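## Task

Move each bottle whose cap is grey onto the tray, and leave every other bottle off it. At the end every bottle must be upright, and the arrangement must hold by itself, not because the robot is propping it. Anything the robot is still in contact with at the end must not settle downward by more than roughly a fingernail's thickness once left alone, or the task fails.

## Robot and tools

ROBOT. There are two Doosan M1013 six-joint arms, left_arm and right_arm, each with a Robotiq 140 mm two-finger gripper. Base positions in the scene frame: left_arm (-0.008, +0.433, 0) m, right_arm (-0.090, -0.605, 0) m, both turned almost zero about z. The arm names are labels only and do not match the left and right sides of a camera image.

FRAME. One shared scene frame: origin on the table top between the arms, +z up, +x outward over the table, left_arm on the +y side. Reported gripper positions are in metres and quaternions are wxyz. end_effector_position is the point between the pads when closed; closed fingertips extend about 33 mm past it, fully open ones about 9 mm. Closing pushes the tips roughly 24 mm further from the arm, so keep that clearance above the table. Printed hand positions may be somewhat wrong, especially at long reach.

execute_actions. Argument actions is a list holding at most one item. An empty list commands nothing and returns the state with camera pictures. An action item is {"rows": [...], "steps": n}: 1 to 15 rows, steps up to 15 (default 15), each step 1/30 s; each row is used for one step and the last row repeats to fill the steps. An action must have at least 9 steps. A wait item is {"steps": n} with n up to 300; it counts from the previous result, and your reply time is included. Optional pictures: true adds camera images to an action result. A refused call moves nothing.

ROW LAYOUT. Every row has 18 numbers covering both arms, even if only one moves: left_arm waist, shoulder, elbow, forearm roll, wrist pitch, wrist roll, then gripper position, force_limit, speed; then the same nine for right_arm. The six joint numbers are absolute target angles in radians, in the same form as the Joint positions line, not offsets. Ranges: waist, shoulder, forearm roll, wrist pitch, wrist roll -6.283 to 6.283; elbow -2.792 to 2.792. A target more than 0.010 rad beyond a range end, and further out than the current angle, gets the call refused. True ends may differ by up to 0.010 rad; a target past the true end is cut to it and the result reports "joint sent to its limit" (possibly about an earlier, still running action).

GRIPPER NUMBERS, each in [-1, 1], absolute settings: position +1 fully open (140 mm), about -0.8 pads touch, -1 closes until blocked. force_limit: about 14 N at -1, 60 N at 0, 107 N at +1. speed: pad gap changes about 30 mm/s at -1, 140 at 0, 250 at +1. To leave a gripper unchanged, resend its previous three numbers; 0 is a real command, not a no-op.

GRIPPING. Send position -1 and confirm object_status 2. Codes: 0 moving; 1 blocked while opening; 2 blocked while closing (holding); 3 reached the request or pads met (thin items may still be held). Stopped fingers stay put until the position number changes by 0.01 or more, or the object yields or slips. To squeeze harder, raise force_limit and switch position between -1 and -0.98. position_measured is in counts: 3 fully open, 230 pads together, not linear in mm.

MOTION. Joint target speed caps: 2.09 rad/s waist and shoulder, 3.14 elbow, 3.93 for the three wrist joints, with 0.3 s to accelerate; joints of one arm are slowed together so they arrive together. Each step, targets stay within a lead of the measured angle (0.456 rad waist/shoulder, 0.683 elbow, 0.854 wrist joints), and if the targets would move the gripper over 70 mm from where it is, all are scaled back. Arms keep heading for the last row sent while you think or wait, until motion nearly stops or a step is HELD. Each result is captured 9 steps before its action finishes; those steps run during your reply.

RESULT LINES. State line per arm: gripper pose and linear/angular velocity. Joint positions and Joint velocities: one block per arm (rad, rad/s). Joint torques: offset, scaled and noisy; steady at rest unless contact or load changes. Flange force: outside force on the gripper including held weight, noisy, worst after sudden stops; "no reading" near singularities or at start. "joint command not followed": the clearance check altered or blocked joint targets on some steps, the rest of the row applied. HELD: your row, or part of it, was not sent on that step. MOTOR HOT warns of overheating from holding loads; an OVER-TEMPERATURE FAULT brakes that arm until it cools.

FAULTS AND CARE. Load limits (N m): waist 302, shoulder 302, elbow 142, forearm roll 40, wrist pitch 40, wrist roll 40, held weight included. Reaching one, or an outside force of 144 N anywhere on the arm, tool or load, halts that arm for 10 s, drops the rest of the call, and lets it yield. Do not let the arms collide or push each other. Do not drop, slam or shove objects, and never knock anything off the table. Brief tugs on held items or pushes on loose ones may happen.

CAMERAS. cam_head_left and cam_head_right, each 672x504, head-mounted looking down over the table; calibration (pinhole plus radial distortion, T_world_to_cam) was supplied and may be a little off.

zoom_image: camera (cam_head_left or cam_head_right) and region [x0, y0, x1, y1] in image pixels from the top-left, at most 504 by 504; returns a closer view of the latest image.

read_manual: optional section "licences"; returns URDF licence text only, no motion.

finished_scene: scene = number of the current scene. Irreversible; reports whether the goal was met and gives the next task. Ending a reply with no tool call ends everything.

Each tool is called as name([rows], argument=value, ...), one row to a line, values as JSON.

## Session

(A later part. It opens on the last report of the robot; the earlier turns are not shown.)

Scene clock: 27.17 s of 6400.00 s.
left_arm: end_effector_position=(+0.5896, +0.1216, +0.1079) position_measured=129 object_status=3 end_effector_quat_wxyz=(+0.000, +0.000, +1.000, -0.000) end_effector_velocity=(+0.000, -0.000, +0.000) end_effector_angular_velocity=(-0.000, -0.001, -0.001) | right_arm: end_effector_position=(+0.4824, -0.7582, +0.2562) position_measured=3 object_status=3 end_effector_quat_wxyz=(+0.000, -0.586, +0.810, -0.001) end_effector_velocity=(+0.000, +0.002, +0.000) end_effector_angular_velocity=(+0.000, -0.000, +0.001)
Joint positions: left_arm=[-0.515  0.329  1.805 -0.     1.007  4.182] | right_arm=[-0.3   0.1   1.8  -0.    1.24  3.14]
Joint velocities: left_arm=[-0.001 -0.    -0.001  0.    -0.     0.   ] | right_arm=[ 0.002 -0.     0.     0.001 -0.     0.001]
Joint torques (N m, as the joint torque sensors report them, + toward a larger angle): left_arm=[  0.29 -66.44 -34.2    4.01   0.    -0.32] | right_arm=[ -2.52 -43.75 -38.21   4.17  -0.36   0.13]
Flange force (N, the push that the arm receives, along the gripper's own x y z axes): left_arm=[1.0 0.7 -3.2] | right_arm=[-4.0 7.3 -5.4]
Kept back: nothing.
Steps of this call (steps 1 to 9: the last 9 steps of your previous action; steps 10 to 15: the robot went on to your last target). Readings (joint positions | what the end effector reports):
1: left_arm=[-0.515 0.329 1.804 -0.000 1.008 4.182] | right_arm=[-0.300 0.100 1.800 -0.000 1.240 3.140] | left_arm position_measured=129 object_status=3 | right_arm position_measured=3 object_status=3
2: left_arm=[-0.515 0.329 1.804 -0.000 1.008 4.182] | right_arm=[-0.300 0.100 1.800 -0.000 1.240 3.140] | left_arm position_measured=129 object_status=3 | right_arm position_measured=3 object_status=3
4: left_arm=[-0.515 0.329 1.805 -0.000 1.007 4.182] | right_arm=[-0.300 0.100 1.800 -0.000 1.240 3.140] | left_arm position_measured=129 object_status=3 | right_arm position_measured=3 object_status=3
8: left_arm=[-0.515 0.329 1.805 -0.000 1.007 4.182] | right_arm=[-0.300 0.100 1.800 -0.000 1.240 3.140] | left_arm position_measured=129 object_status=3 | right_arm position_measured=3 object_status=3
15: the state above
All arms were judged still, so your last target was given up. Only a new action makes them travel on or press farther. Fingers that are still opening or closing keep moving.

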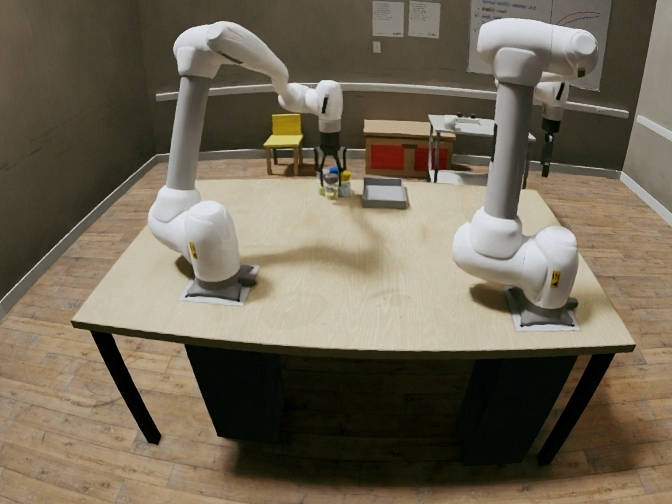

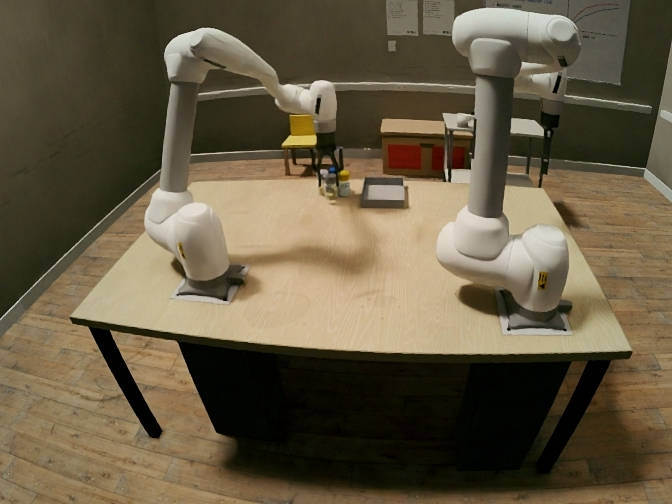

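Slide in gradually, then close.

execute_actions([
  {"rows":[[-0.5097,0.3382,1.7923,0,1.011,4.187,0.0,-0.5,0,-0.3,0.1,1.8,0,1.24,3.14,1,0,0],[-0.5097,0.3382,1.7923,0,1.011,4.187,0.0,-0.5,0,-0.3,0.1,1.8,0,1.24,3.14,1,0,0],[-0.5097,0.3382,1.7923,0,1.011,4.187,0.0,-0.5,0,-0.3,0.1,1.8,0,1.24,3.14,1,0,0],[-0.5046,0.347,1.7797,0,1.015,4.192,0.0,-0.5,0,-0.3,0.1,1.8,0,1.24,3.14,1,0,0],[-0.5046,0.347,1.7797,0,1.015,4.192,0.0,-0.5,0,-0.3,0.1,1.8,0,1.24,3.14,1,0,0],[-0.5046,0.347,1.7797,0,1.015,4.192,0.0,-0.5,0,-0.3,0.1,1.8,0,1.24,3.14,1,0,0],[-0.4996,0.3557,1.767,0,1.019,4.197,0.0,-0.5,0,-0.3,0.1,1.8,0,1.24,3.14,1,0,0],[-0.4996,0.3557,1.767,0,1.019,4.197,0.0,-0.5,0,-0.3,0.1,1.8,0,1.24,3.14,1,0,0],[-0.4996,0.3557,1.767,0,1.019,4.197,0.0,-0.5,0,-0.3,0.1,1.8,0,1.24,3.14,1,0,0],[-0.4945,0.3644,1.7544,0,1.0228,4.202,0.0,-0.5,0,-0.3,0.1,1.8,0,1.24,3.14,1,0,0]]},
])

execute_actions([
  {"rows":[[-0.4945,0.3644,1.7544,0,1.0228,4.202,-1,-0.3,-0.6,-0.3,0.1,1.8,0,1.24,3.14,1,0,0]]},
])

execute_actions([
  {"steps":15},
], pictures=true)

zoom_image(camera="cam_head_left", region=[290,140,430,220])

Scene clock: 28.17 s of 6400.00 s.
left_arm: end_effector_position=(+0.6011, +0.1215, +0.1080) position_measured=129 object_status=3 end_effector_quat_wxyz=(+0.000, -0.000, +1.000, +0.000) end_effector_velocity=(+0.067, +0.001, -0.003) end_effector_angular_velocity=(+0.003, +0.005, -0.001) | right_arm: end_effector_position=(+0.4824, -0.7582, +0.2562) position_measured=3 object_status=3 end_effector_quat_wxyz=(+0.000, -0.586, +0.810, -0.001) end_effector_velocity=(+0.000, +0.001, +0.000) end_effector_angular_velocity=(+0.000, -0.000, +0.000)
Joint positions: left_arm=[-0.507  0.344  1.784  0.     1.013  4.19 ] | right_arm=[-0.3   0.1   1.8  -0.    1.24  3.14]
Joint velocities: left_arm=[ 0.05   0.088 -0.121 -0.001  0.039  0.052] | right_arm=[ 0.001 -0.     0.     0.    -0.     0.001]
Joint torques (N m, as the joint torque sensors report them, + toward a larger angle): left_arm=[ -2.9  -72.79 -31.43   4.02   0.91   0.23] | right_arm=[ -2.65 -47.74 -38.83   4.22   0.06  -0.23]
Flange force (N, the push that the arm receives, along the gripper's own x y z axes): left_arm=[-1.4 1.5 -1.1] | right_arm=[-4.6 2.1 -1.7]
Steps of this call (steps 1 to 24: nothing new was sent; steps 25 to 30: the first 6 steps of this action). Readings (joint positions | what the end effector reports):
25: left_arm=[-0.515 0.330 1.805 0.000 1.007 4.182] | right_arm=[-0.300 0.100 1.800 -0.000 1.240 3.140] | left_arm position_measured=129 object_status=3 | right_arm position_measured=3 object_status=3
26: left_arm=[-0.514 0.332 1.802 0.000 1.008 4.182] | right_arm=[-0.300 0.100 1.800 -0.000 1.240 3.140] | left_arm position_measured=129 object_status=3 | right_arm position_measured=3 object_status=3
28: left_arm=[-0.511 0.337 1.794 0.000 1.010 4.185] | right_arm=[-0.300 0.100 1.800 -0.000 1.240 3.140] | left_arm position_measured=129 object_status=3 | right_arm position_measured=3 object_status=3
30: the state above

Scene clock: 28.67 s of 6400.00 s.
left_arm: end_effector_position=(+0.6176, +0.1217, +0.1080) position_measured=146 object_status=0 end_effector_quat_wxyz=(+0.000, -0.000, +1.000, +0.000) end_effector_velocity=(-0.000, -0.000, -0.000) end_effector_angular_velocity=(+0.000, +0.001, -0.001) | right_arm: end_effector_position=(+0.4824, -0.7582, +0.2562) position_measured=3 object_status=3 end_effector_quat_wxyz=(+0.000, -0.586, +0.810, -0.001) end_effector_velocity=(+0.000, +0.000, -0.001) end_effector_angular_velocity=(+0.001, +0.002, -0.000)
Joint positions: left_arm=[-0.495  0.364  1.754  0.     1.023  4.202] | right_arm=[-0.3   0.1   1.8  -0.    1.24  3.14]
Joint velocities: left_arm=[-0.001  0.     0.     0.     0.     0.   ] | right_arm=[ 0.     0.002  0.     0.    -0.     0.   ]
Joint torques (N m, as the joint torque sensors report them, + toward a larger angle): left_arm=[ -1.6  -69.2  -35.71   4.05   0.07  -0.05] | right_arm=[ -3.79 -46.   -37.38   4.51   0.35   0.05]
Flange force (N, the push that the arm receives, along the gripper's own x y z axes): left_arm=[3.1 4.0 -2.1] | right_arm=[-6.0 1.9 -3.7]
Steps of this call (steps 1 to 9: the last 9 steps of your previous action; steps 10 to 15: the first 6 steps of this action). Readings (joint positions | what the end effector reports):
10: left_arm=[-0.495 0.364 1.755 0.000 1.023 4.202] | right_arm=[-0.300 0.100 1.800 -0.000 1.240 3.140] | left_arm position_measured=129 object_status=0 | right_arm position_measured=3 object_status=3
11: left_arm=[-0.495 0.364 1.755 0.000 1.023 4.202] | right_arm=[-0.300 0.100 1.800 -0.000 1.240 3.140] | left_arm position_measured=130 object_status=0 | right_arm position_measured=3 object_status=3
13: left_arm=[-0.495 0.364 1.754 0.000 1.023 4.202] | right_arm=[-0.300 0.100 1.800 -0.000 1.240 3.140] | left_arm position_measured=138 object_status=0 | right_arm position_measured=3 object_status=3
15: the state above

Scene clock: 29.17 s of 6400.00 s.
left_arm: end_effector_position=(+0.6177, +0.1216, +0.1081) position_measured=158 object_status=2 end_effector_quat_wxyz=(+0.000, -0.000, +1.000, -0.000) end_effector_velocity=(+0.000, +0.000, +0.000) end_effector_angular_velocity=(-0.001, -0.000, +0.000) | right_arm: end_effector_position=(+0.4824, -0.7582, +0.2562) position_measured=3 object_status=3 end_effector_quat_wxyz=(+0.000, -0.586, +0.810, -0.001) end_effector_velocity=(-0.000, -0.001, +0.001) end_effector_angular_velocity=(+0.000, -0.000, -0.002)
Joint positions: left_arm=[-0.495  0.364  1.754  0.     1.023  4.202] | right_arm=[-0.3   0.1   1.8   0.    1.24  3.14]
Joint velocities: left_arm=[ 0.001 -0.    -0.001 -0.     0.     0.   ] | right_arm=[-0.002 -0.001 -0.     0.     0.001 -0.   ]
Joint torques (N m, as the joint torque sensors report them, + toward a larger angle): left_arm=[ -0.88 -58.23 -29.33   4.31  -1.1   -0.21] | right_arm=[ -2.44 -46.2  -37.4    4.25   0.05   0.18]
Flange force (N, the push that the arm receives, along the gripper's own x y z axes): left_arm=[4.9 4.3 -19.2] | right_arm=[-3.6 2.2 -4.6]
Kept back: nothing.
Steps of this call (steps 1 to 9: the last 9 steps of your previous action; steps 10 to 15: the robot went on to your last target). Readings (joint positions | what the end effector reports):
1: left_arm=[-0.495 0.364 1.754 0.000 1.023 4.202] | right_arm=[-0.300 0.100 1.800 -0.000 1.240 3.140] | left_arm position_measured=150 object_status=0 | right_arm position_measured=3 object_status=3
2: left_arm=[-0.495 0.364 1.754 0.000 1.023 4.202] | right_arm=[-0.300 0.100 1.800 -0.000 1.240 3.140] | left_arm position_measured=154 object_status=0 | right_arm position_measured=3 object_status=3
4: left_arm=[-0.495 0.364 1.754 0.000 1.023 4.202] | right_arm=[-0.300 0.100 1.800 -0.000 1.240 3.140] | left_arm position_measured=157 object_status=0 | right_arm position_measured=3 object_status=3
8: left_arm=[-0.495 0.364 1.754 0.000 1.023 4.202] | right_arm=[-0.300 0.100 1.800 -0.000 1.240 3.140] | left_arm position_measured=158 object_status=0 | right_arm position_measured=3 object_status=3
15: the state above
All arms were judged still, so your last target was given up. Only a new action makes them travel on or press farther. Fingers that are still opening or closing keep moving.

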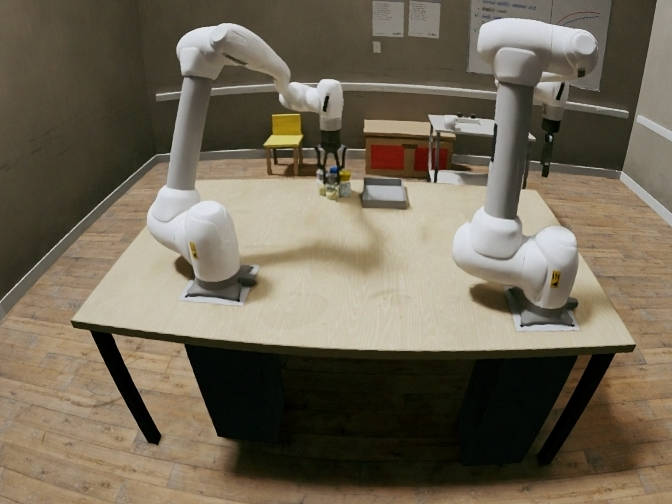

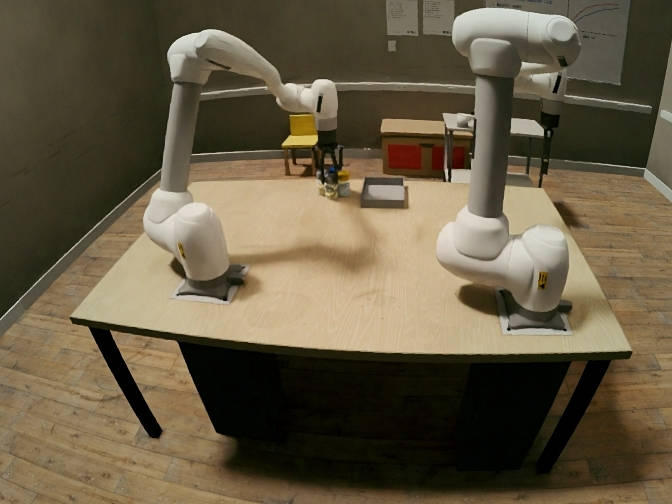

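Region (290, 140, 430, 220) of cam_head_left's 672x504 image, scaled by 3.600, with more detail than that image has; it fills the top 288 rows of this view, and the rest is white.

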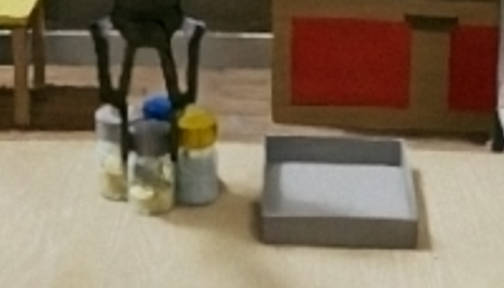

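execute_actions([
  {"rows":[[-0.4945,0.2741,1.6185,0,1.249,4.202,-1,-0.3,-0.6,-0.3,0.1,1.8,0,1.24,3.14,1,0,0]]},
])

execute_actions([
  {"steps":14},
])

execute_actions([
  {"rows":[[-0.6676,0.528,1.2511,0,1.3625,4.029,-1,-0.3,-0.6,-0.3,0.1,1.8,0,1.24,3.14,1,0,0]]},
])

execute_actions([
  {"steps":25},
], pictures=true)

zoom_image(camera="cam_head_left", region=[290,120,430,220])

Scene clock: 30.20 s of 6400.00 s.
left_arm: end_effector_position=(+0.6208, +0.1200, +0.1794) position_measured=158 object_status=2 end_effector_quat_wxyz=(+0.000, -0.000, +1.000, -0.000) end_effector_velocity=(-0.015, +0.007, +0.482) end_effector_angular_velocity=(+0.013, +0.024, -0.002) | right_arm: end_effector_position=(+0.4824, -0.7582, +0.2562) position_measured=3 object_status=3 end_effector_quat_wxyz=(+0.000, -0.586, +0.810, -0.001) end_effector_velocity=(+0.000, +0.000, +0.000) end_effector_angular_velocity=(-0.000, -0.001, -0.000)
Joint positions: left_arm=[-0.494  0.315  1.68   0.     1.146  4.202] | right_arm=[-0.3   0.1   1.8  -0.    1.24  3.14]
Joint velocities: left_arm=[-0.002 -0.333 -0.487 -0.     0.847  0.   ] | right_arm=[ 0.001 -0.001  0.    -0.    -0.     0.001]
Joint torques (N m, as the joint torque sensors report them, + toward a larger angle): left_arm=[ -2.52 -53.14 -27.5    3.53   0.97   0.05] | right_arm=[ -2.75 -43.66 -37.96   4.09  -0.33   0.27]
Flange force (N, the push that the arm receives, along the gripper's own x y z axes): left_arm=[-1.7 0.6 3.2] | right_arm=[-3.9 7.1 -5.8]
Steps of this call (steps 1 to 25: nothing new was sent; steps 26 to 31: the first 6 steps of this action). Readings (joint positions | what the end effector reports):
26: left_arm=[-0.495 0.364 1.754 -0.000 1.023 4.202] | right_arm=[-0.300 0.100 1.800 -0.000 1.240 3.140] | left_arm position_measured=158 object_status=2 | right_arm position_measured=3 object_status=3
27: left_arm=[-0.495 0.362 1.751 -0.000 1.029 4.202] | right_arm=[-0.300 0.100 1.800 -0.000 1.240 3.140] | left_arm position_measured=158 object_status=2 | right_arm position_measured=3 object_status=3
29: left_arm=[-0.495 0.341 1.718 -0.000 1.084 4.202] | right_arm=[-0.300 0.100 1.800 -0.000 1.240 3.140] | left_arm position_measured=158 object_status=2 | right_arm position_measured=3 object_status=3
31: the state above

Scene clock: 30.67 s of 6400.00 s.
left_arm: end_effector_position=(+0.6177, +0.1217, +0.2400) position_measured=158 object_status=2 end_effector_quat_wxyz=(-0.000, -0.000, +1.000, +0.000) end_effector_velocity=(+0.000, +0.000, +0.000) end_effector_angular_velocity=(-0.001, -0.001, +0.001) | right_arm: end_effector_position=(+0.4824, -0.7582, +0.2562) position_measured=3 object_status=3 end_effector_quat_wxyz=(+0.000, -0.586, +0.810, -0.001) end_effector_velocity=(+0.000, +0.000, +0.000) end_effector_angular_velocity=(-0.000, +0.000, +0.000)
Joint positions: left_arm=[-0.494  0.274  1.619  0.     1.249  4.202] | right_arm=[-0.3   0.1   1.8  -0.    1.24  3.14]
Joint velocities: left_arm=[ 0.001 -0.    -0.    -0.001 -0.001  0.   ] | right_arm=[ 0.001  0.    -0.    -0.     0.001  0.001]
Joint torques (N m, as the joint torque sensors report them, + toward a larger angle): left_arm=[  0.73 -65.7  -40.2    4.7    0.19   0.09] | right_arm=[ -2.77 -45.58 -37.45   4.1   -0.38  -0.53]
Flange force (N, the push that the arm receives, along the gripper's own x y z axes): left_arm=[4.2 1.1 0.3] | right_arm=[-5.6 3.2 -5.7]
Kept back: nothing.
Steps of this call (steps 1 to 9: the last 9 steps of your previous action; steps 10 to 14: the robot went on to your last target). Readings (joint positions | what the end effector reports):
1: left_arm=[-0.494 0.304 1.663 0.000 1.175 4.202] | right_arm=[-0.300 0.100 1.800 -0.000 1.240 3.140] | left_arm position_measured=158 object_status=2 | right_arm position_measured=3 object_status=3
2: left_arm=[-0.494 0.293 1.646 0.000 1.203 4.202] | right_arm=[-0.300 0.100 1.800 -0.000 1.240 3.140] | left_arm position_measured=158 object_status=2 | right_arm position_measured=3 object_status=3
4: left_arm=[-0.494 0.277 1.623 0.000 1.240 4.202] | right_arm=[-0.300 0.100 1.800 -0.000 1.240 3.140] | left_arm position_measured=158 object_status=2 | right_arm position_measured=3 object_status=3
8: left_arm=[-0.494 0.274 1.619 0.000 1.249 4.202] | right_arm=[-0.300 0.100 1.800 -0.000 1.240 3.140] | left_arm position_measured=158 object_status=2 | right_arm position_measured=3 object_status=3
14: the state above

Scene clock: 30.87 s of 6400.00 s.
left_arm: end_effector_position=(+0.6437, +0.0629, +0.2439) position_measured=158 object_status=2 end_effector_quat_wxyz=(+0.000, +0.000, +1.000, -0.000) end_effector_velocity=(+0.171, -0.454, +0.011) end_effector_angular_velocity=(+0.006, +0.009, -0.002) | right_arm: end_effector_position=(+0.4824, -0.7582, +0.2562) position_measured=3 object_status=3 end_effector_quat_wxyz=(+0.000, -0.586, +0.810, -0.001) end_effector_velocity=(-0.000, -0.001, -0.000) end_effector_angular_velocity=(+0.001, +0.001, -0.004)
Joint positions: left_arm=[-0.546  0.35   1.508 -0.     1.283  4.151] | right_arm=[-0.3   0.1   1.8  -0.    1.24  3.14]
Joint velocities: left_arm=[-0.392  0.579 -0.828  0.001  0.26  -0.391] | right_arm=[-0.002  0.001 -0.     0.     0.     0.002]
Joint torques (N m, as the joint torque sensors report them, + toward a larger angle): left_arm=[  9.93 -90.72 -38.62   4.99   0.7   -0.03] | right_arm=[ -1.93 -46.93 -37.71   4.05   0.02   0.06]
Flange force (N, the push that the arm receives, along the gripper's own x y z axes): left_arm=[2.2 0.7 0.3] | right_arm=[-2.9 1.1 -3.3]
Steps of this call (steps 1 to 6: the first 6 steps of this action). Readings (joint positions | what the end effector reports):
1: left_arm=[-0.494 0.274 1.618 -0.000 1.249 4.202] | right_arm=[-0.300 0.100 1.800 -0.000 1.240 3.140] | left_arm position_measured=158 object_status=2 | right_arm position_measured=3 object_status=3
2: left_arm=[-0.496 0.278 1.613 -0.000 1.251 4.201] | right_arm=[-0.300 0.100 1.800 -0.000 1.240 3.140] | left_arm position_measured=158 object_status=2 | right_arm position_measured=3 object_status=3
4: left_arm=[-0.516 0.307 1.570 -0.000 1.264 4.180] | right_arm=[-0.300 0.100 1.800 -0.000 1.240 3.140] | left_arm position_measured=158 object_status=2 | right_arm position_measured=3 object_status=3
6: the state above

Scene clock: 31.70 s of 6400.00 s.
left_arm: end_effector_position=(+0.6797, -0.0833, +0.2400) position_measured=158 object_status=2 end_effector_quat_wxyz=(-0.000, -0.000, +1.000, -0.000) end_effector_velocity=(+0.000, +0.000, -0.000) end_effector_angular_velocity=(+0.000, +0.000, +0.001) | right_arm: end_effector_position=(+0.4824, -0.7582, +0.2562) position_measured=3 object_status=3 end_effector_quat_wxyz=(+0.000, -0.586, +0.810, -0.001) end_effector_velocity=(+0.000, +0.001, -0.000) end_effector_angular_velocity=(+0.001, -0.000, -0.001)
Joint positions: left_arm=[-0.668  0.528  1.251 -0.     1.363  4.029] | right_arm=[-0.3   0.1   1.8  -0.    1.24  3.14]
Joint velocities: left_arm=[ 0.001 -0.     0.    -0.     0.    -0.   ] | right_arm=[ 0.001  0.     0.     0.001 -0.     0.001]
Joint torques (N m, as the joint torque sensors report them, + toward a larger angle): left_arm=[  0.18 -91.94 -41.47   4.51   0.02  -0.18] | right_arm=[ -2.49 -45.71 -37.86   4.44  -0.18   0.12]
Flange force (N, the push that the arm receives, along the gripper's own x y z axes): left_arm=[2.9 2.2 0.5] | right_arm=[-3.6 3.3 -4.3]
Kept back: nothing.
Steps of this call (steps 1 to 9: the last 9 steps of your previous action; steps 10 to 25: the robot went on to your last target). Readings (joint positions | what the end effector reports):
1: left_arm=[-0.559 0.369 1.481 -0.000 1.292 4.138] | right_arm=[-0.300 0.100 1.800 -0.000 1.240 3.140] | left_arm position_measured=158 object_status=2 | right_arm position_measured=3 object_status=3
2: left_arm=[-0.572 0.388 1.453 -0.000 1.300 4.125] | right_arm=[-0.300 0.100 1.800 0.000 1.240 3.140] | left_arm position_measured=158 object_status=2 | right_arm position_measured=3 object_status=3
4: left_arm=[-0.598 0.427 1.397 -0.000 1.317 4.099] | right_arm=[-0.300 0.100 1.800 -0.000 1.240 3.140] | left_arm position_measured=158 object_status=2 | right_arm position_measured=3 object_status=3
8: left_arm=[-0.650 0.502 1.288 -0.000 1.351 4.047] | right_arm=[-0.300 0.100 1.800 -0.000 1.240 3.140] | left_arm position_measured=158 object_status=2 | right_arm position_measured=3 object_status=3
25: the state above

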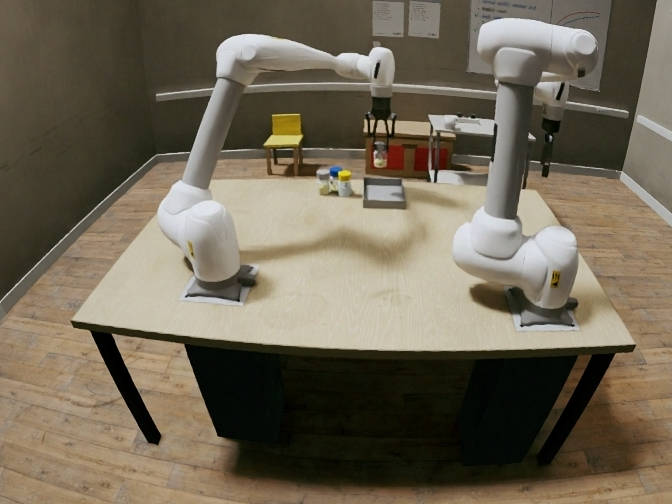

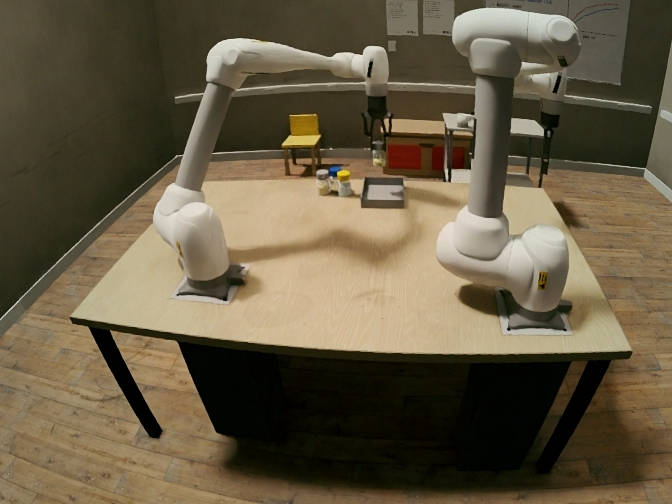

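Region (290, 120, 430, 220) of cam_head_left's 672x504 image, scaled by 3.600, with more detail than that image has; it fills the top 360 rows of this view, and the rest is white.

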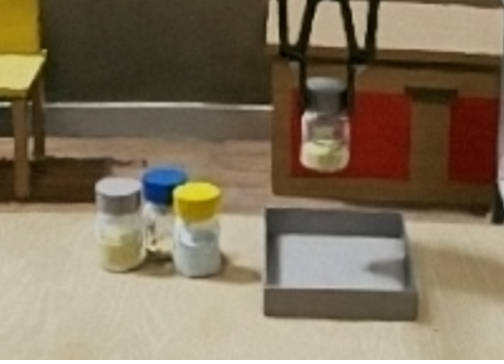

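execute_actions([
  {"rows":[[-0.6676,0.5665,1.339,0,1.2361,4.029,-1,-0.3,-0.6,-0.3,0.1,1.8,0,1.24,3.14,1,0,0]]},
])

execute_actions([
  {"steps":15},
], pictures=true)

zoom_image(camera="cam_head_left", region=[290,120,430,220])

Scene clock: 32.27 s of 6400.00 s.
left_arm: end_effector_position=(+0.6806, -0.0842, +0.1685) position_measured=158 object_status=2 end_effector_quat_wxyz=(-0.001, -0.000, +1.000, +0.001) end_effector_velocity=(+0.002, -0.000, -0.300) end_effector_angular_velocity=(-0.010, -0.014, +0.001) | right_arm: end_effector_position=(+0.4824, -0.7582, +0.2562) position_measured=3 object_status=3 end_effector_quat_wxyz=(+0.000, -0.586, +0.810, -0.001) end_effector_velocity=(+0.000, +0.001, +0.000) end_effector_angular_velocity=(-0.000, -0.000, -0.000)
Joint positions: left_arm=[-0.668  0.562  1.329 -0.     1.253  4.029] | right_arm=[-0.3   0.1   1.8  -0.    1.24  3.14]
Joint velocities: left_arm=[ 0.001  0.151  0.321  0.001 -0.489 -0.   ] | right_arm=[ 0.001 -0.001  0.    -0.    -0.     0.001]
Joint torques (N m, as the joint torque sensors report them, + toward a larger angle): left_arm=[   2.06 -152.88  -67.96    7.68   -0.02   -0.2 ] | right_arm=[ -2.55 -46.15 -37.94   4.32  -0.02   0.02]
Flange force (N, the push that the arm receives, along the gripper's own x y z axes): left_arm=[1.0 3.5 0.3] | right_arm=[-4.3 3.2 -4.0]
Steps of this call (steps 1 to 11: the robot went on to your last target; steps 12 to 17: the first 6 steps of this action). Readings (joint positions | what the end effector reports):
12: left_arm=[-0.668 0.528 1.251 -0.000 1.363 4.029] | right_arm=[-0.300 0.100 1.800 -0.000 1.240 3.140] | left_arm position_measured=158 object_status=2 | right_arm position_measured=3 object_status=3
13: left_arm=[-0.668 0.530 1.255 0.000 1.356 4.029] | right_arm=[-0.300 0.100 1.800 -0.000 1.240 3.140] | left_arm position_measured=158 object_status=2 | right_arm position_measured=3 object_status=3
15: left_arm=[-0.668 0.545 1.292 0.000 1.303 4.029] | right_arm=[-0.300 0.100 1.800 -0.000 1.240 3.140] | left_arm position_measured=158 object_status=2 | right_arm position_measured=3 object_status=3
17: the state above

Scene clock: 32.77 s of 6400.00 s.
left_arm: end_effector_position=(+0.6808, -0.0842, +0.1595) position_measured=158 object_status=2 end_effector_quat_wxyz=(-0.000, +0.000, +1.000, +0.000) end_effector_velocity=(-0.001, -0.000, -0.000) end_effector_angular_velocity=(+0.001, +0.000, -0.001) | right_arm: end_effector_position=(+0.4824, -0.7582, +0.2562) position_measured=3 object_status=3 end_effector_quat_wxyz=(+0.000, -0.586, +0.810, -0.001) end_effector_velocity=(-0.000, -0.001, -0.001) end_effector_angular_velocity=(+0.000, +0.001, -0.002)
Joint positions: left_arm=[-0.668  0.567  1.339  0.     1.236  4.029] | right_arm=[-0.3   0.1   1.8  -0.    1.24  3.14]
Joint velocities: left_arm=[-0.001 -0.     0.001  0.    -0.     0.   ] | right_arm=[-0.002  0.     0.001 -0.    -0.    -0.   ]
Joint torques (N m, as the joint torque sensors report them, + toward a larger angle): left_arm=[  0.95 -93.89 -39.69   4.55   0.3   -0.05] | right_arm=[ -1.24 -45.5  -37.28   4.14   0.29  -0.22]
Flange force (N, the push that the arm receives, along the gripper's own x y z axes): left_arm=[3.0 0.7 0.3] | right_arm=[-1.8 2.4 -4.1]
Kept back: nothing.
Steps of this call (steps 1 to 9: the last 9 steps of your previous action; steps 10 to 15: the robot went on to your last target). Readings (joint positions | what the end effector reports):
1: left_arm=[-0.668 0.566 1.336 -0.000 1.241 4.029] | right_arm=[-0.300 0.100 1.800 -0.000 1.240 3.140] | left_arm position_measured=158 object_status=2 | right_arm position_measured=3 object_status=3
2: left_arm=[-0.668 0.567 1.338 -0.000 1.238 4.029] | right_arm=[-0.300 0.100 1.800 -0.000 1.240 3.140] | left_arm position_measured=158 object_status=2 | right_arm position_measured=3 object_status=3
4: left_arm=[-0.668 0.567 1.338 0.000 1.236 4.029] | right_arm=[-0.300 0.100 1.800 -0.000 1.240 3.140] | left_arm position_measured=158 object_status=2 | right_arm position_measured=3 object_status=3
8: left_arm=[-0.668 0.567 1.339 0.000 1.236 4.029] | right_arm=[-0.300 0.100 1.800 -0.000 1.240 3.140] | left_arm position_measured=158 object_status=2 | right_arm position_measured=3 object_status=3
15: the state above

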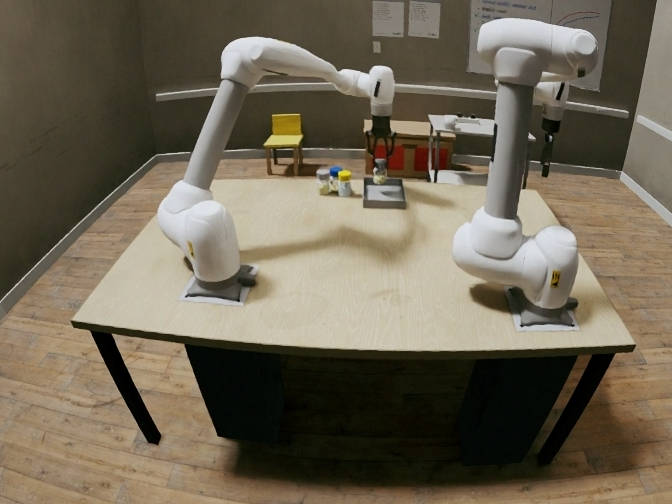

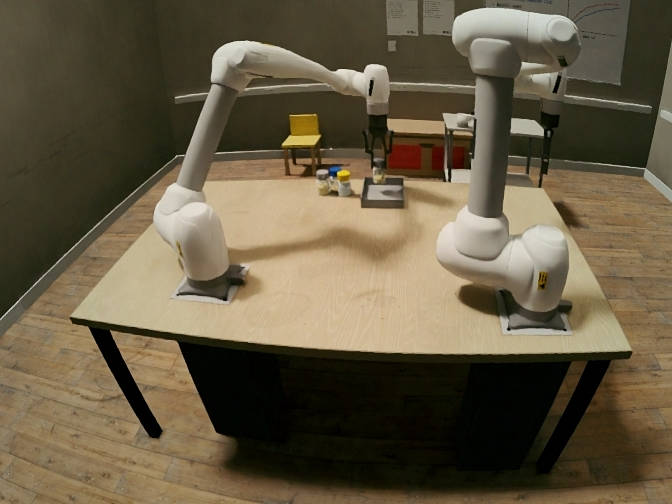

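Region (290, 120, 430, 220) of cam_head_left's 672x504 image, scaled by 3.600, with more detail than that image has; it fills the top 360 rows of this view, and the rest is white.

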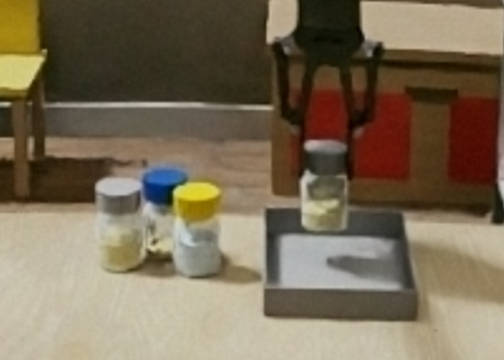

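execute_actions([
  {"rows":[[-0.6676,0.5857,1.3773,0,1.1786,4.029,-1,-0.3,-0.6,-0.3,0.1,1.8,0,1.24,3.14,1,0,0]]},
])

execute_actions([
  {"rows":[[-0.6676,0.5877,1.3813,0,1.1726,4.029,-1,-0.3,-0.6,-0.3,0.1,1.8,0,1.24,3.14,1,0,0]]},
])

execute_actions([
  {"steps":12},
])

Scene clock: 33.47 s of 6400.00 s.
left_arm: end_effector_position=(+0.6796, -0.0833, +0.1236) position_measured=158 object_status=2 end_effector_quat_wxyz=(-0.000, -0.000, +1.000, +0.000) end_effector_velocity=(+0.012, -0.008, -0.003) end_effector_angular_velocity=(-0.024, -0.038, -0.003) | right_arm: end_effector_position=(+0.4824, -0.7582, +0.2562) position_measured=3 object_status=3 end_effector_quat_wxyz=(+0.000, -0.586, +0.810, -0.001) end_effector_velocity=(-0.000, -0.001, +0.000) end_effector_angular_velocity=(-0.001, -0.001, -0.001)
Joint positions: left_arm=[-0.668  0.586  1.376 -0.     1.18   4.029] | right_arm=[-0.3   0.1   1.8  -0.    1.24  3.14]
Joint velocities: left_arm=[-0.001  0.001  0.004  0.005 -0.049  0.   ] | right_arm=[-0.001 -0.    -0.    -0.    -0.     0.   ]
Joint torques (N m, as the joint torque sensors report them, + toward a larger angle): left_arm=[   0.76 -118.63  -49.32    5.45    0.41   -0.13] | right_arm=[ -1.69 -45.19 -37.65   4.18  -0.14  -0.13]
Flange force (N, the push that the arm receives, along the gripper's own x y z axes): left_arm=[2.0 1.8 -2.5] | right_arm=[-2.5 4.1 -5.1]
Steps of this call (steps 1 to 15: the robot went on to your last target; steps 16 to 21: the first 6 steps of this action). Readings (joint positions | what the end effector reports):
16: left_arm=[-0.668 0.566 1.339 0.000 1.236 4.029] | right_arm=[-0.300 0.100 1.800 -0.000 1.240 3.140] | left_arm position_measured=158 object_status=2 | right_arm position_measured=3 object_status=3
17: left_arm=[-0.668 0.568 1.342 0.000 1.230 4.029] | right_arm=[-0.300 0.100 1.800 -0.000 1.240 3.140] | left_arm position_measured=158 object_status=2 | right_arm position_measured=3 object_status=3
19: left_arm=[-0.668 0.581 1.368 -0.000 1.193 4.029] | right_arm=[-0.300 0.100 1.800 -0.000 1.240 3.140] | left_arm position_measured=158 object_status=2 | right_arm position_measured=3 object_status=3
21: the state above

Scene clock: 33.97 s of 6400.00 s.
left_arm: end_effector_position=(+0.6795, -0.0831, +0.1193) position_measured=158 object_status=2 end_effector_quat_wxyz=(+0.000, +0.000, +1.000, +0.000) end_effector_velocity=(-0.000, +0.001, -0.003) end_effector_angular_velocity=(+0.001, +0.001, +0.000) | right_arm: end_effector_position=(+0.4824, -0.7582, +0.2562) position_measured=3 object_status=3 end_effector_quat_wxyz=(+0.000, -0.586, +0.810, -0.001) end_effector_velocity=(+0.000, +0.001, -0.000) end_effector_angular_velocity=(+0.000, -0.000, +0.001)
Joint positions: left_arm=[-0.668  0.588  1.381  0.     1.173  4.029] | right_arm=[-0.3   0.1   1.8  -0.    1.24  3.14]
Joint velocities: left_arm=[ 0.     0.001  0.003  0.    -0.003 -0.   ] | right_arm=[ 0.001  0.     0.     0.001 -0.001 -0.   ]
Joint torques (N m, as the joint torque sensors report them, + toward a larger angle): left_arm=[ -0.98 -93.35 -40.04   4.52   0.05  -0.43] | right_arm=[  1.23 -45.81 -37.69   4.26  -0.27  -0.15]
Flange force (N, the push that the arm receives, along the gripper's own x y z axes): left_arm=[5.2 6.3 -0.3] | right_arm=[2.1 2.9 -4.6]
Steps of this call (steps 1 to 9: the last 9 steps of your previous action; steps 10 to 15: the first 6 steps of this action). Readings (joint positions | what the end effector reports):
10: left_arm=[-0.668 0.586 1.377 -0.000 1.179 4.029] | right_arm=[-0.300 0.100 1.800 -0.000 1.240 3.140] | left_arm position_measured=158 object_status=2 | right_arm position_measured=3 object_status=3
11: left_arm=[-0.668 0.586 1.379 0.000 1.176 4.029] | right_arm=[-0.300 0.100 1.800 -0.000 1.240 3.140] | left_arm position_measured=158 object_status=2 | right_arm position_measured=3 object_status=3
13: left_arm=[-0.668 0.588 1.381 0.000 1.173 4.029] | right_arm=[-0.300 0.100 1.800 -0.000 1.240 3.140] | left_arm position_measured=158 object_status=2 | right_arm position_measured=3 object_status=3
15: the state above

Scene clock: 34.37 s of 6400.00 s.
left_arm: end_effector_position=(+0.6795, -0.0831, +0.1192) position_measured=158 object_status=2 end_effector_quat_wxyz=(+0.000, +0.000, +1.000, +0.000) end_effector_velocity=(+0.001, -0.000, +0.000) end_effector_angular_velocity=(-0.002, -0.001, +0.001) | right_arm: end_effector_position=(+0.4824, -0.7582, +0.2562) position_measured=3 object_status=3 end_effector_quat_wxyz=(+0.000, -0.586, +0.810, -0.001) end_effector_velocity=(-0.000, +0.000, -0.000) end_effector_angular_velocity=(-0.000, +0.001, -0.001)
Joint positions: left_arm=[-0.668  0.588  1.381  0.     1.173  4.029] | right_arm=[-0.3   0.1   1.8  -0.    1.24  3.14]
Joint velocities: left_arm=[ 0.001  0.    -0.001 -0.001 -0.001  0.   ] | right_arm=[ 0.001 -0.     0.    -0.     0.     0.002]
Joint torques (N m, as the joint torque sensors report them, + toward a larger angle): left_arm=[ -0.65 -94.35 -38.69   4.37   0.09  -0.2 ] | right_arm=[ -1.39 -45.51 -37.64   4.13  -0.2   -0.08]
Flange force (N, the push that the arm receives, along the gripper's own x y z axes): left_arm=[1.5 2.5 -0.4] | right_arm=[-2.7 3.5 -4.9]
Kept back: nothing.
Steps of this call (steps 1 to 9: the last 9 steps of your previous action; steps 10 to 12: the robot went on to your last target). Readings (joint positions | what the end effector reports):
1: left_arm=[-0.668 0.588 1.381 0.000 1.173 4.029] | right_arm=[-0.300 0.100 1.800 0.000 1.240 3.140] | left_arm position_measured=158 object_status=2 | right_arm position_measured=3 object_status=3
2: left_arm=[-0.668 0.588 1.381 0.000 1.173 4.029] | right_arm=[-0.300 0.100 1.800 -0.000 1.240 3.140] | left_arm position_measured=158 object_status=2 | right_arm position_measured=3 object_status=3
4: left_arm=[-0.668 0.588 1.381 0.000 1.173 4.029] | right_arm=[-0.300 0.100 1.800 -0.000 1.240 3.140] | left_arm position_measured=158 object_status=2 | right_arm position_measured=3 object_status=3
8: left_arm=[-0.668 0.588 1.381 0.000 1.173 4.029] | right_arm=[-0.300 0.100 1.800 -0.000 1.240 3.140] | left_arm position_measured=158 object_status=2 | right_arm position_measured=3 object_status=3
12: the state above

execute_actions([
  {"rows":[[-0.6676,0.5897,1.3853,0,1.1666,4.029,-1,-0.3,-0.6,-0.3,0.1,1.8,0,1.24,3.14,1,0,0]]},
])

execute_actions([
  {"steps":10},
])

Scene clock: 34.83 s of 6400.00 s.
left_arm: end_effector_position=(+0.6793, -0.0830, +0.1155) position_measured=158 object_status=2 end_effector_quat_wxyz=(-0.000, -0.000, +1.000, -0.000) end_effector_velocity=(+0.000, +0.000, -0.002) end_effector_angular_velocity=(-0.001, -0.000, +0.001) | right_arm: end_effector_position=(+0.4824, -0.7582, +0.2562) position_measured=3 object_status=3 end_effector_quat_wxyz=(+0.000, -0.586, +0.810, -0.001) end_effector_velocity=(-0.000, -0.000, +0.000) end_effector_angular_velocity=(+0.000, -0.000, -0.001)
Joint positions: left_arm=[-0.668  0.59   1.385 -0.     1.167  4.029] | right_arm=[-0.3   0.1   1.8  -0.    1.24  3.14]
Joint velocities: left_arm=[ 0.001  0.001  0.002 -0.001 -0.004 -0.   ] | right_arm=[-0.    -0.     0.001  0.    -0.     0.   ]
Joint torques (N m, as the joint torque sensors report them, + toward a larger angle): left_arm=[ -1.24 -96.75 -38.74   4.69  -0.15  -0.42] | right_arm=[ -1.77 -45.81 -38.43   4.31  -0.05   0.09]
Flange force (N, the push that the arm receives, along the gripper's own x y z axes): left_arm=[-1.8 1.4 0.7] | right_arm=[-2.4 4.5 -3.5]
Steps of this call (steps 1 to 8: the robot went on to your last target; steps 9 to 14: the first 6 steps of this action). Readings (joint positions | what the end effector reports):
9: left_arm=[-0.668 0.588 1.381 0.000 1.173 4.029] | right_arm=[-0.300 0.100 1.800 -0.000 1.240 3.140] | left_arm position_measured=158 object_status=2 | right_arm position_measured=3 object_status=3
10: left_arm=[-0.668 0.588 1.383 0.000 1.170 4.029] | right_arm=[-0.300 0.100 1.800 -0.000 1.240 3.140] | left_arm position_measured=158 object_status=2 | right_arm position_measured=3 object_status=3
12: left_arm=[-0.668 0.590 1.385 -0.000 1.167 4.029] | right_arm=[-0.300 0.100 1.800 -0.000 1.240 3.140] | left_arm position_measured=158 object_status=2 | right_arm position_measured=3 object_status=3
14: the state above

Scene clock: 35.17 s of 6400.00 s.
left_arm: end_effector_position=(+0.6793, -0.0830, +0.1154) position_measured=158 object_status=2 end_effector_quat_wxyz=(-0.000, -0.000, +1.000, -0.000) end_effector_velocity=(-0.001, +0.000, -0.001) end_effector_angular_velocity=(+0.001, +0.002, -0.000) | right_arm: end_effector_position=(+0.4824, -0.7582, +0.2562) position_measured=3 object_status=3 end_effector_quat_wxyz=(+0.000, -0.586, +0.810, -0.001) end_effector_velocity=(+0.000, -0.000, +0.001) end_effector_angular_velocity=(+0.000, -0.002, -0.003)
Joint positions: left_arm=[-0.668  0.59   1.385 -0.     1.167  4.029] | right_arm=[-0.3   0.1   1.8  -0.    1.24  3.14]
Joint velocities: left_arm=[-0.001  0.     0.001 -0.     0.001 -0.   ] | right_arm=[-0.001 -0.001 -0.     0.001 -0.     0.002]
Joint torques (N m, as the joint torque sensors report them, + toward a larger angle): left_arm=[ -0.29 -93.95 -37.87   4.48   0.06  -0.19] | right_arm=[ -1.08 -46.24 -38.62   4.04   0.08  -0.09]
Flange force (N, the push that the arm receives, along the gripper's own x y z axes): left_arm=[1.2 1.4 -1.2] | right_arm=[-1.5 4.2 -2.9]
Kept back: nothing.
Steps of this call (steps 1 to 9: the last 9 steps of your previous action; step 10: the robot went on to your last target). Readings (joint positions | what the end effector reports):
1: left_arm=[-0.668 0.590 1.385 -0.000 1.167 4.029] | right_arm=[-0.300 0.100 1.800 -0.000 1.240 3.140] | left_arm position_measured=158 object_status=2 | right_arm position_measured=3 object_status=3
2: left_arm=[-0.668 0.590 1.385 -0.000 1.167 4.029] | right_arm=[-0.300 0.100 1.800 -0.000 1.240 3.140] | left_arm position_measured=158 object_status=2 | right_arm position_measured=3 object_status=3
4: left_arm=[-0.668 0.590 1.385 -0.000 1.167 4.029] | right_arm=[-0.300 0.100 1.800 -0.000 1.240 3.140] | left_arm position_measured=158 object_status=2 | right_arm position_measured=3 object_status=3
8: left_arm=[-0.668 0.590 1.385 -0.000 1.167 4.029] | right_arm=[-0.300 0.100 1.800 0.000 1.240 3.140] | left_arm position_measured=158 object_status=2 | right_arm position_measured=3 object_status=3
10: the state above


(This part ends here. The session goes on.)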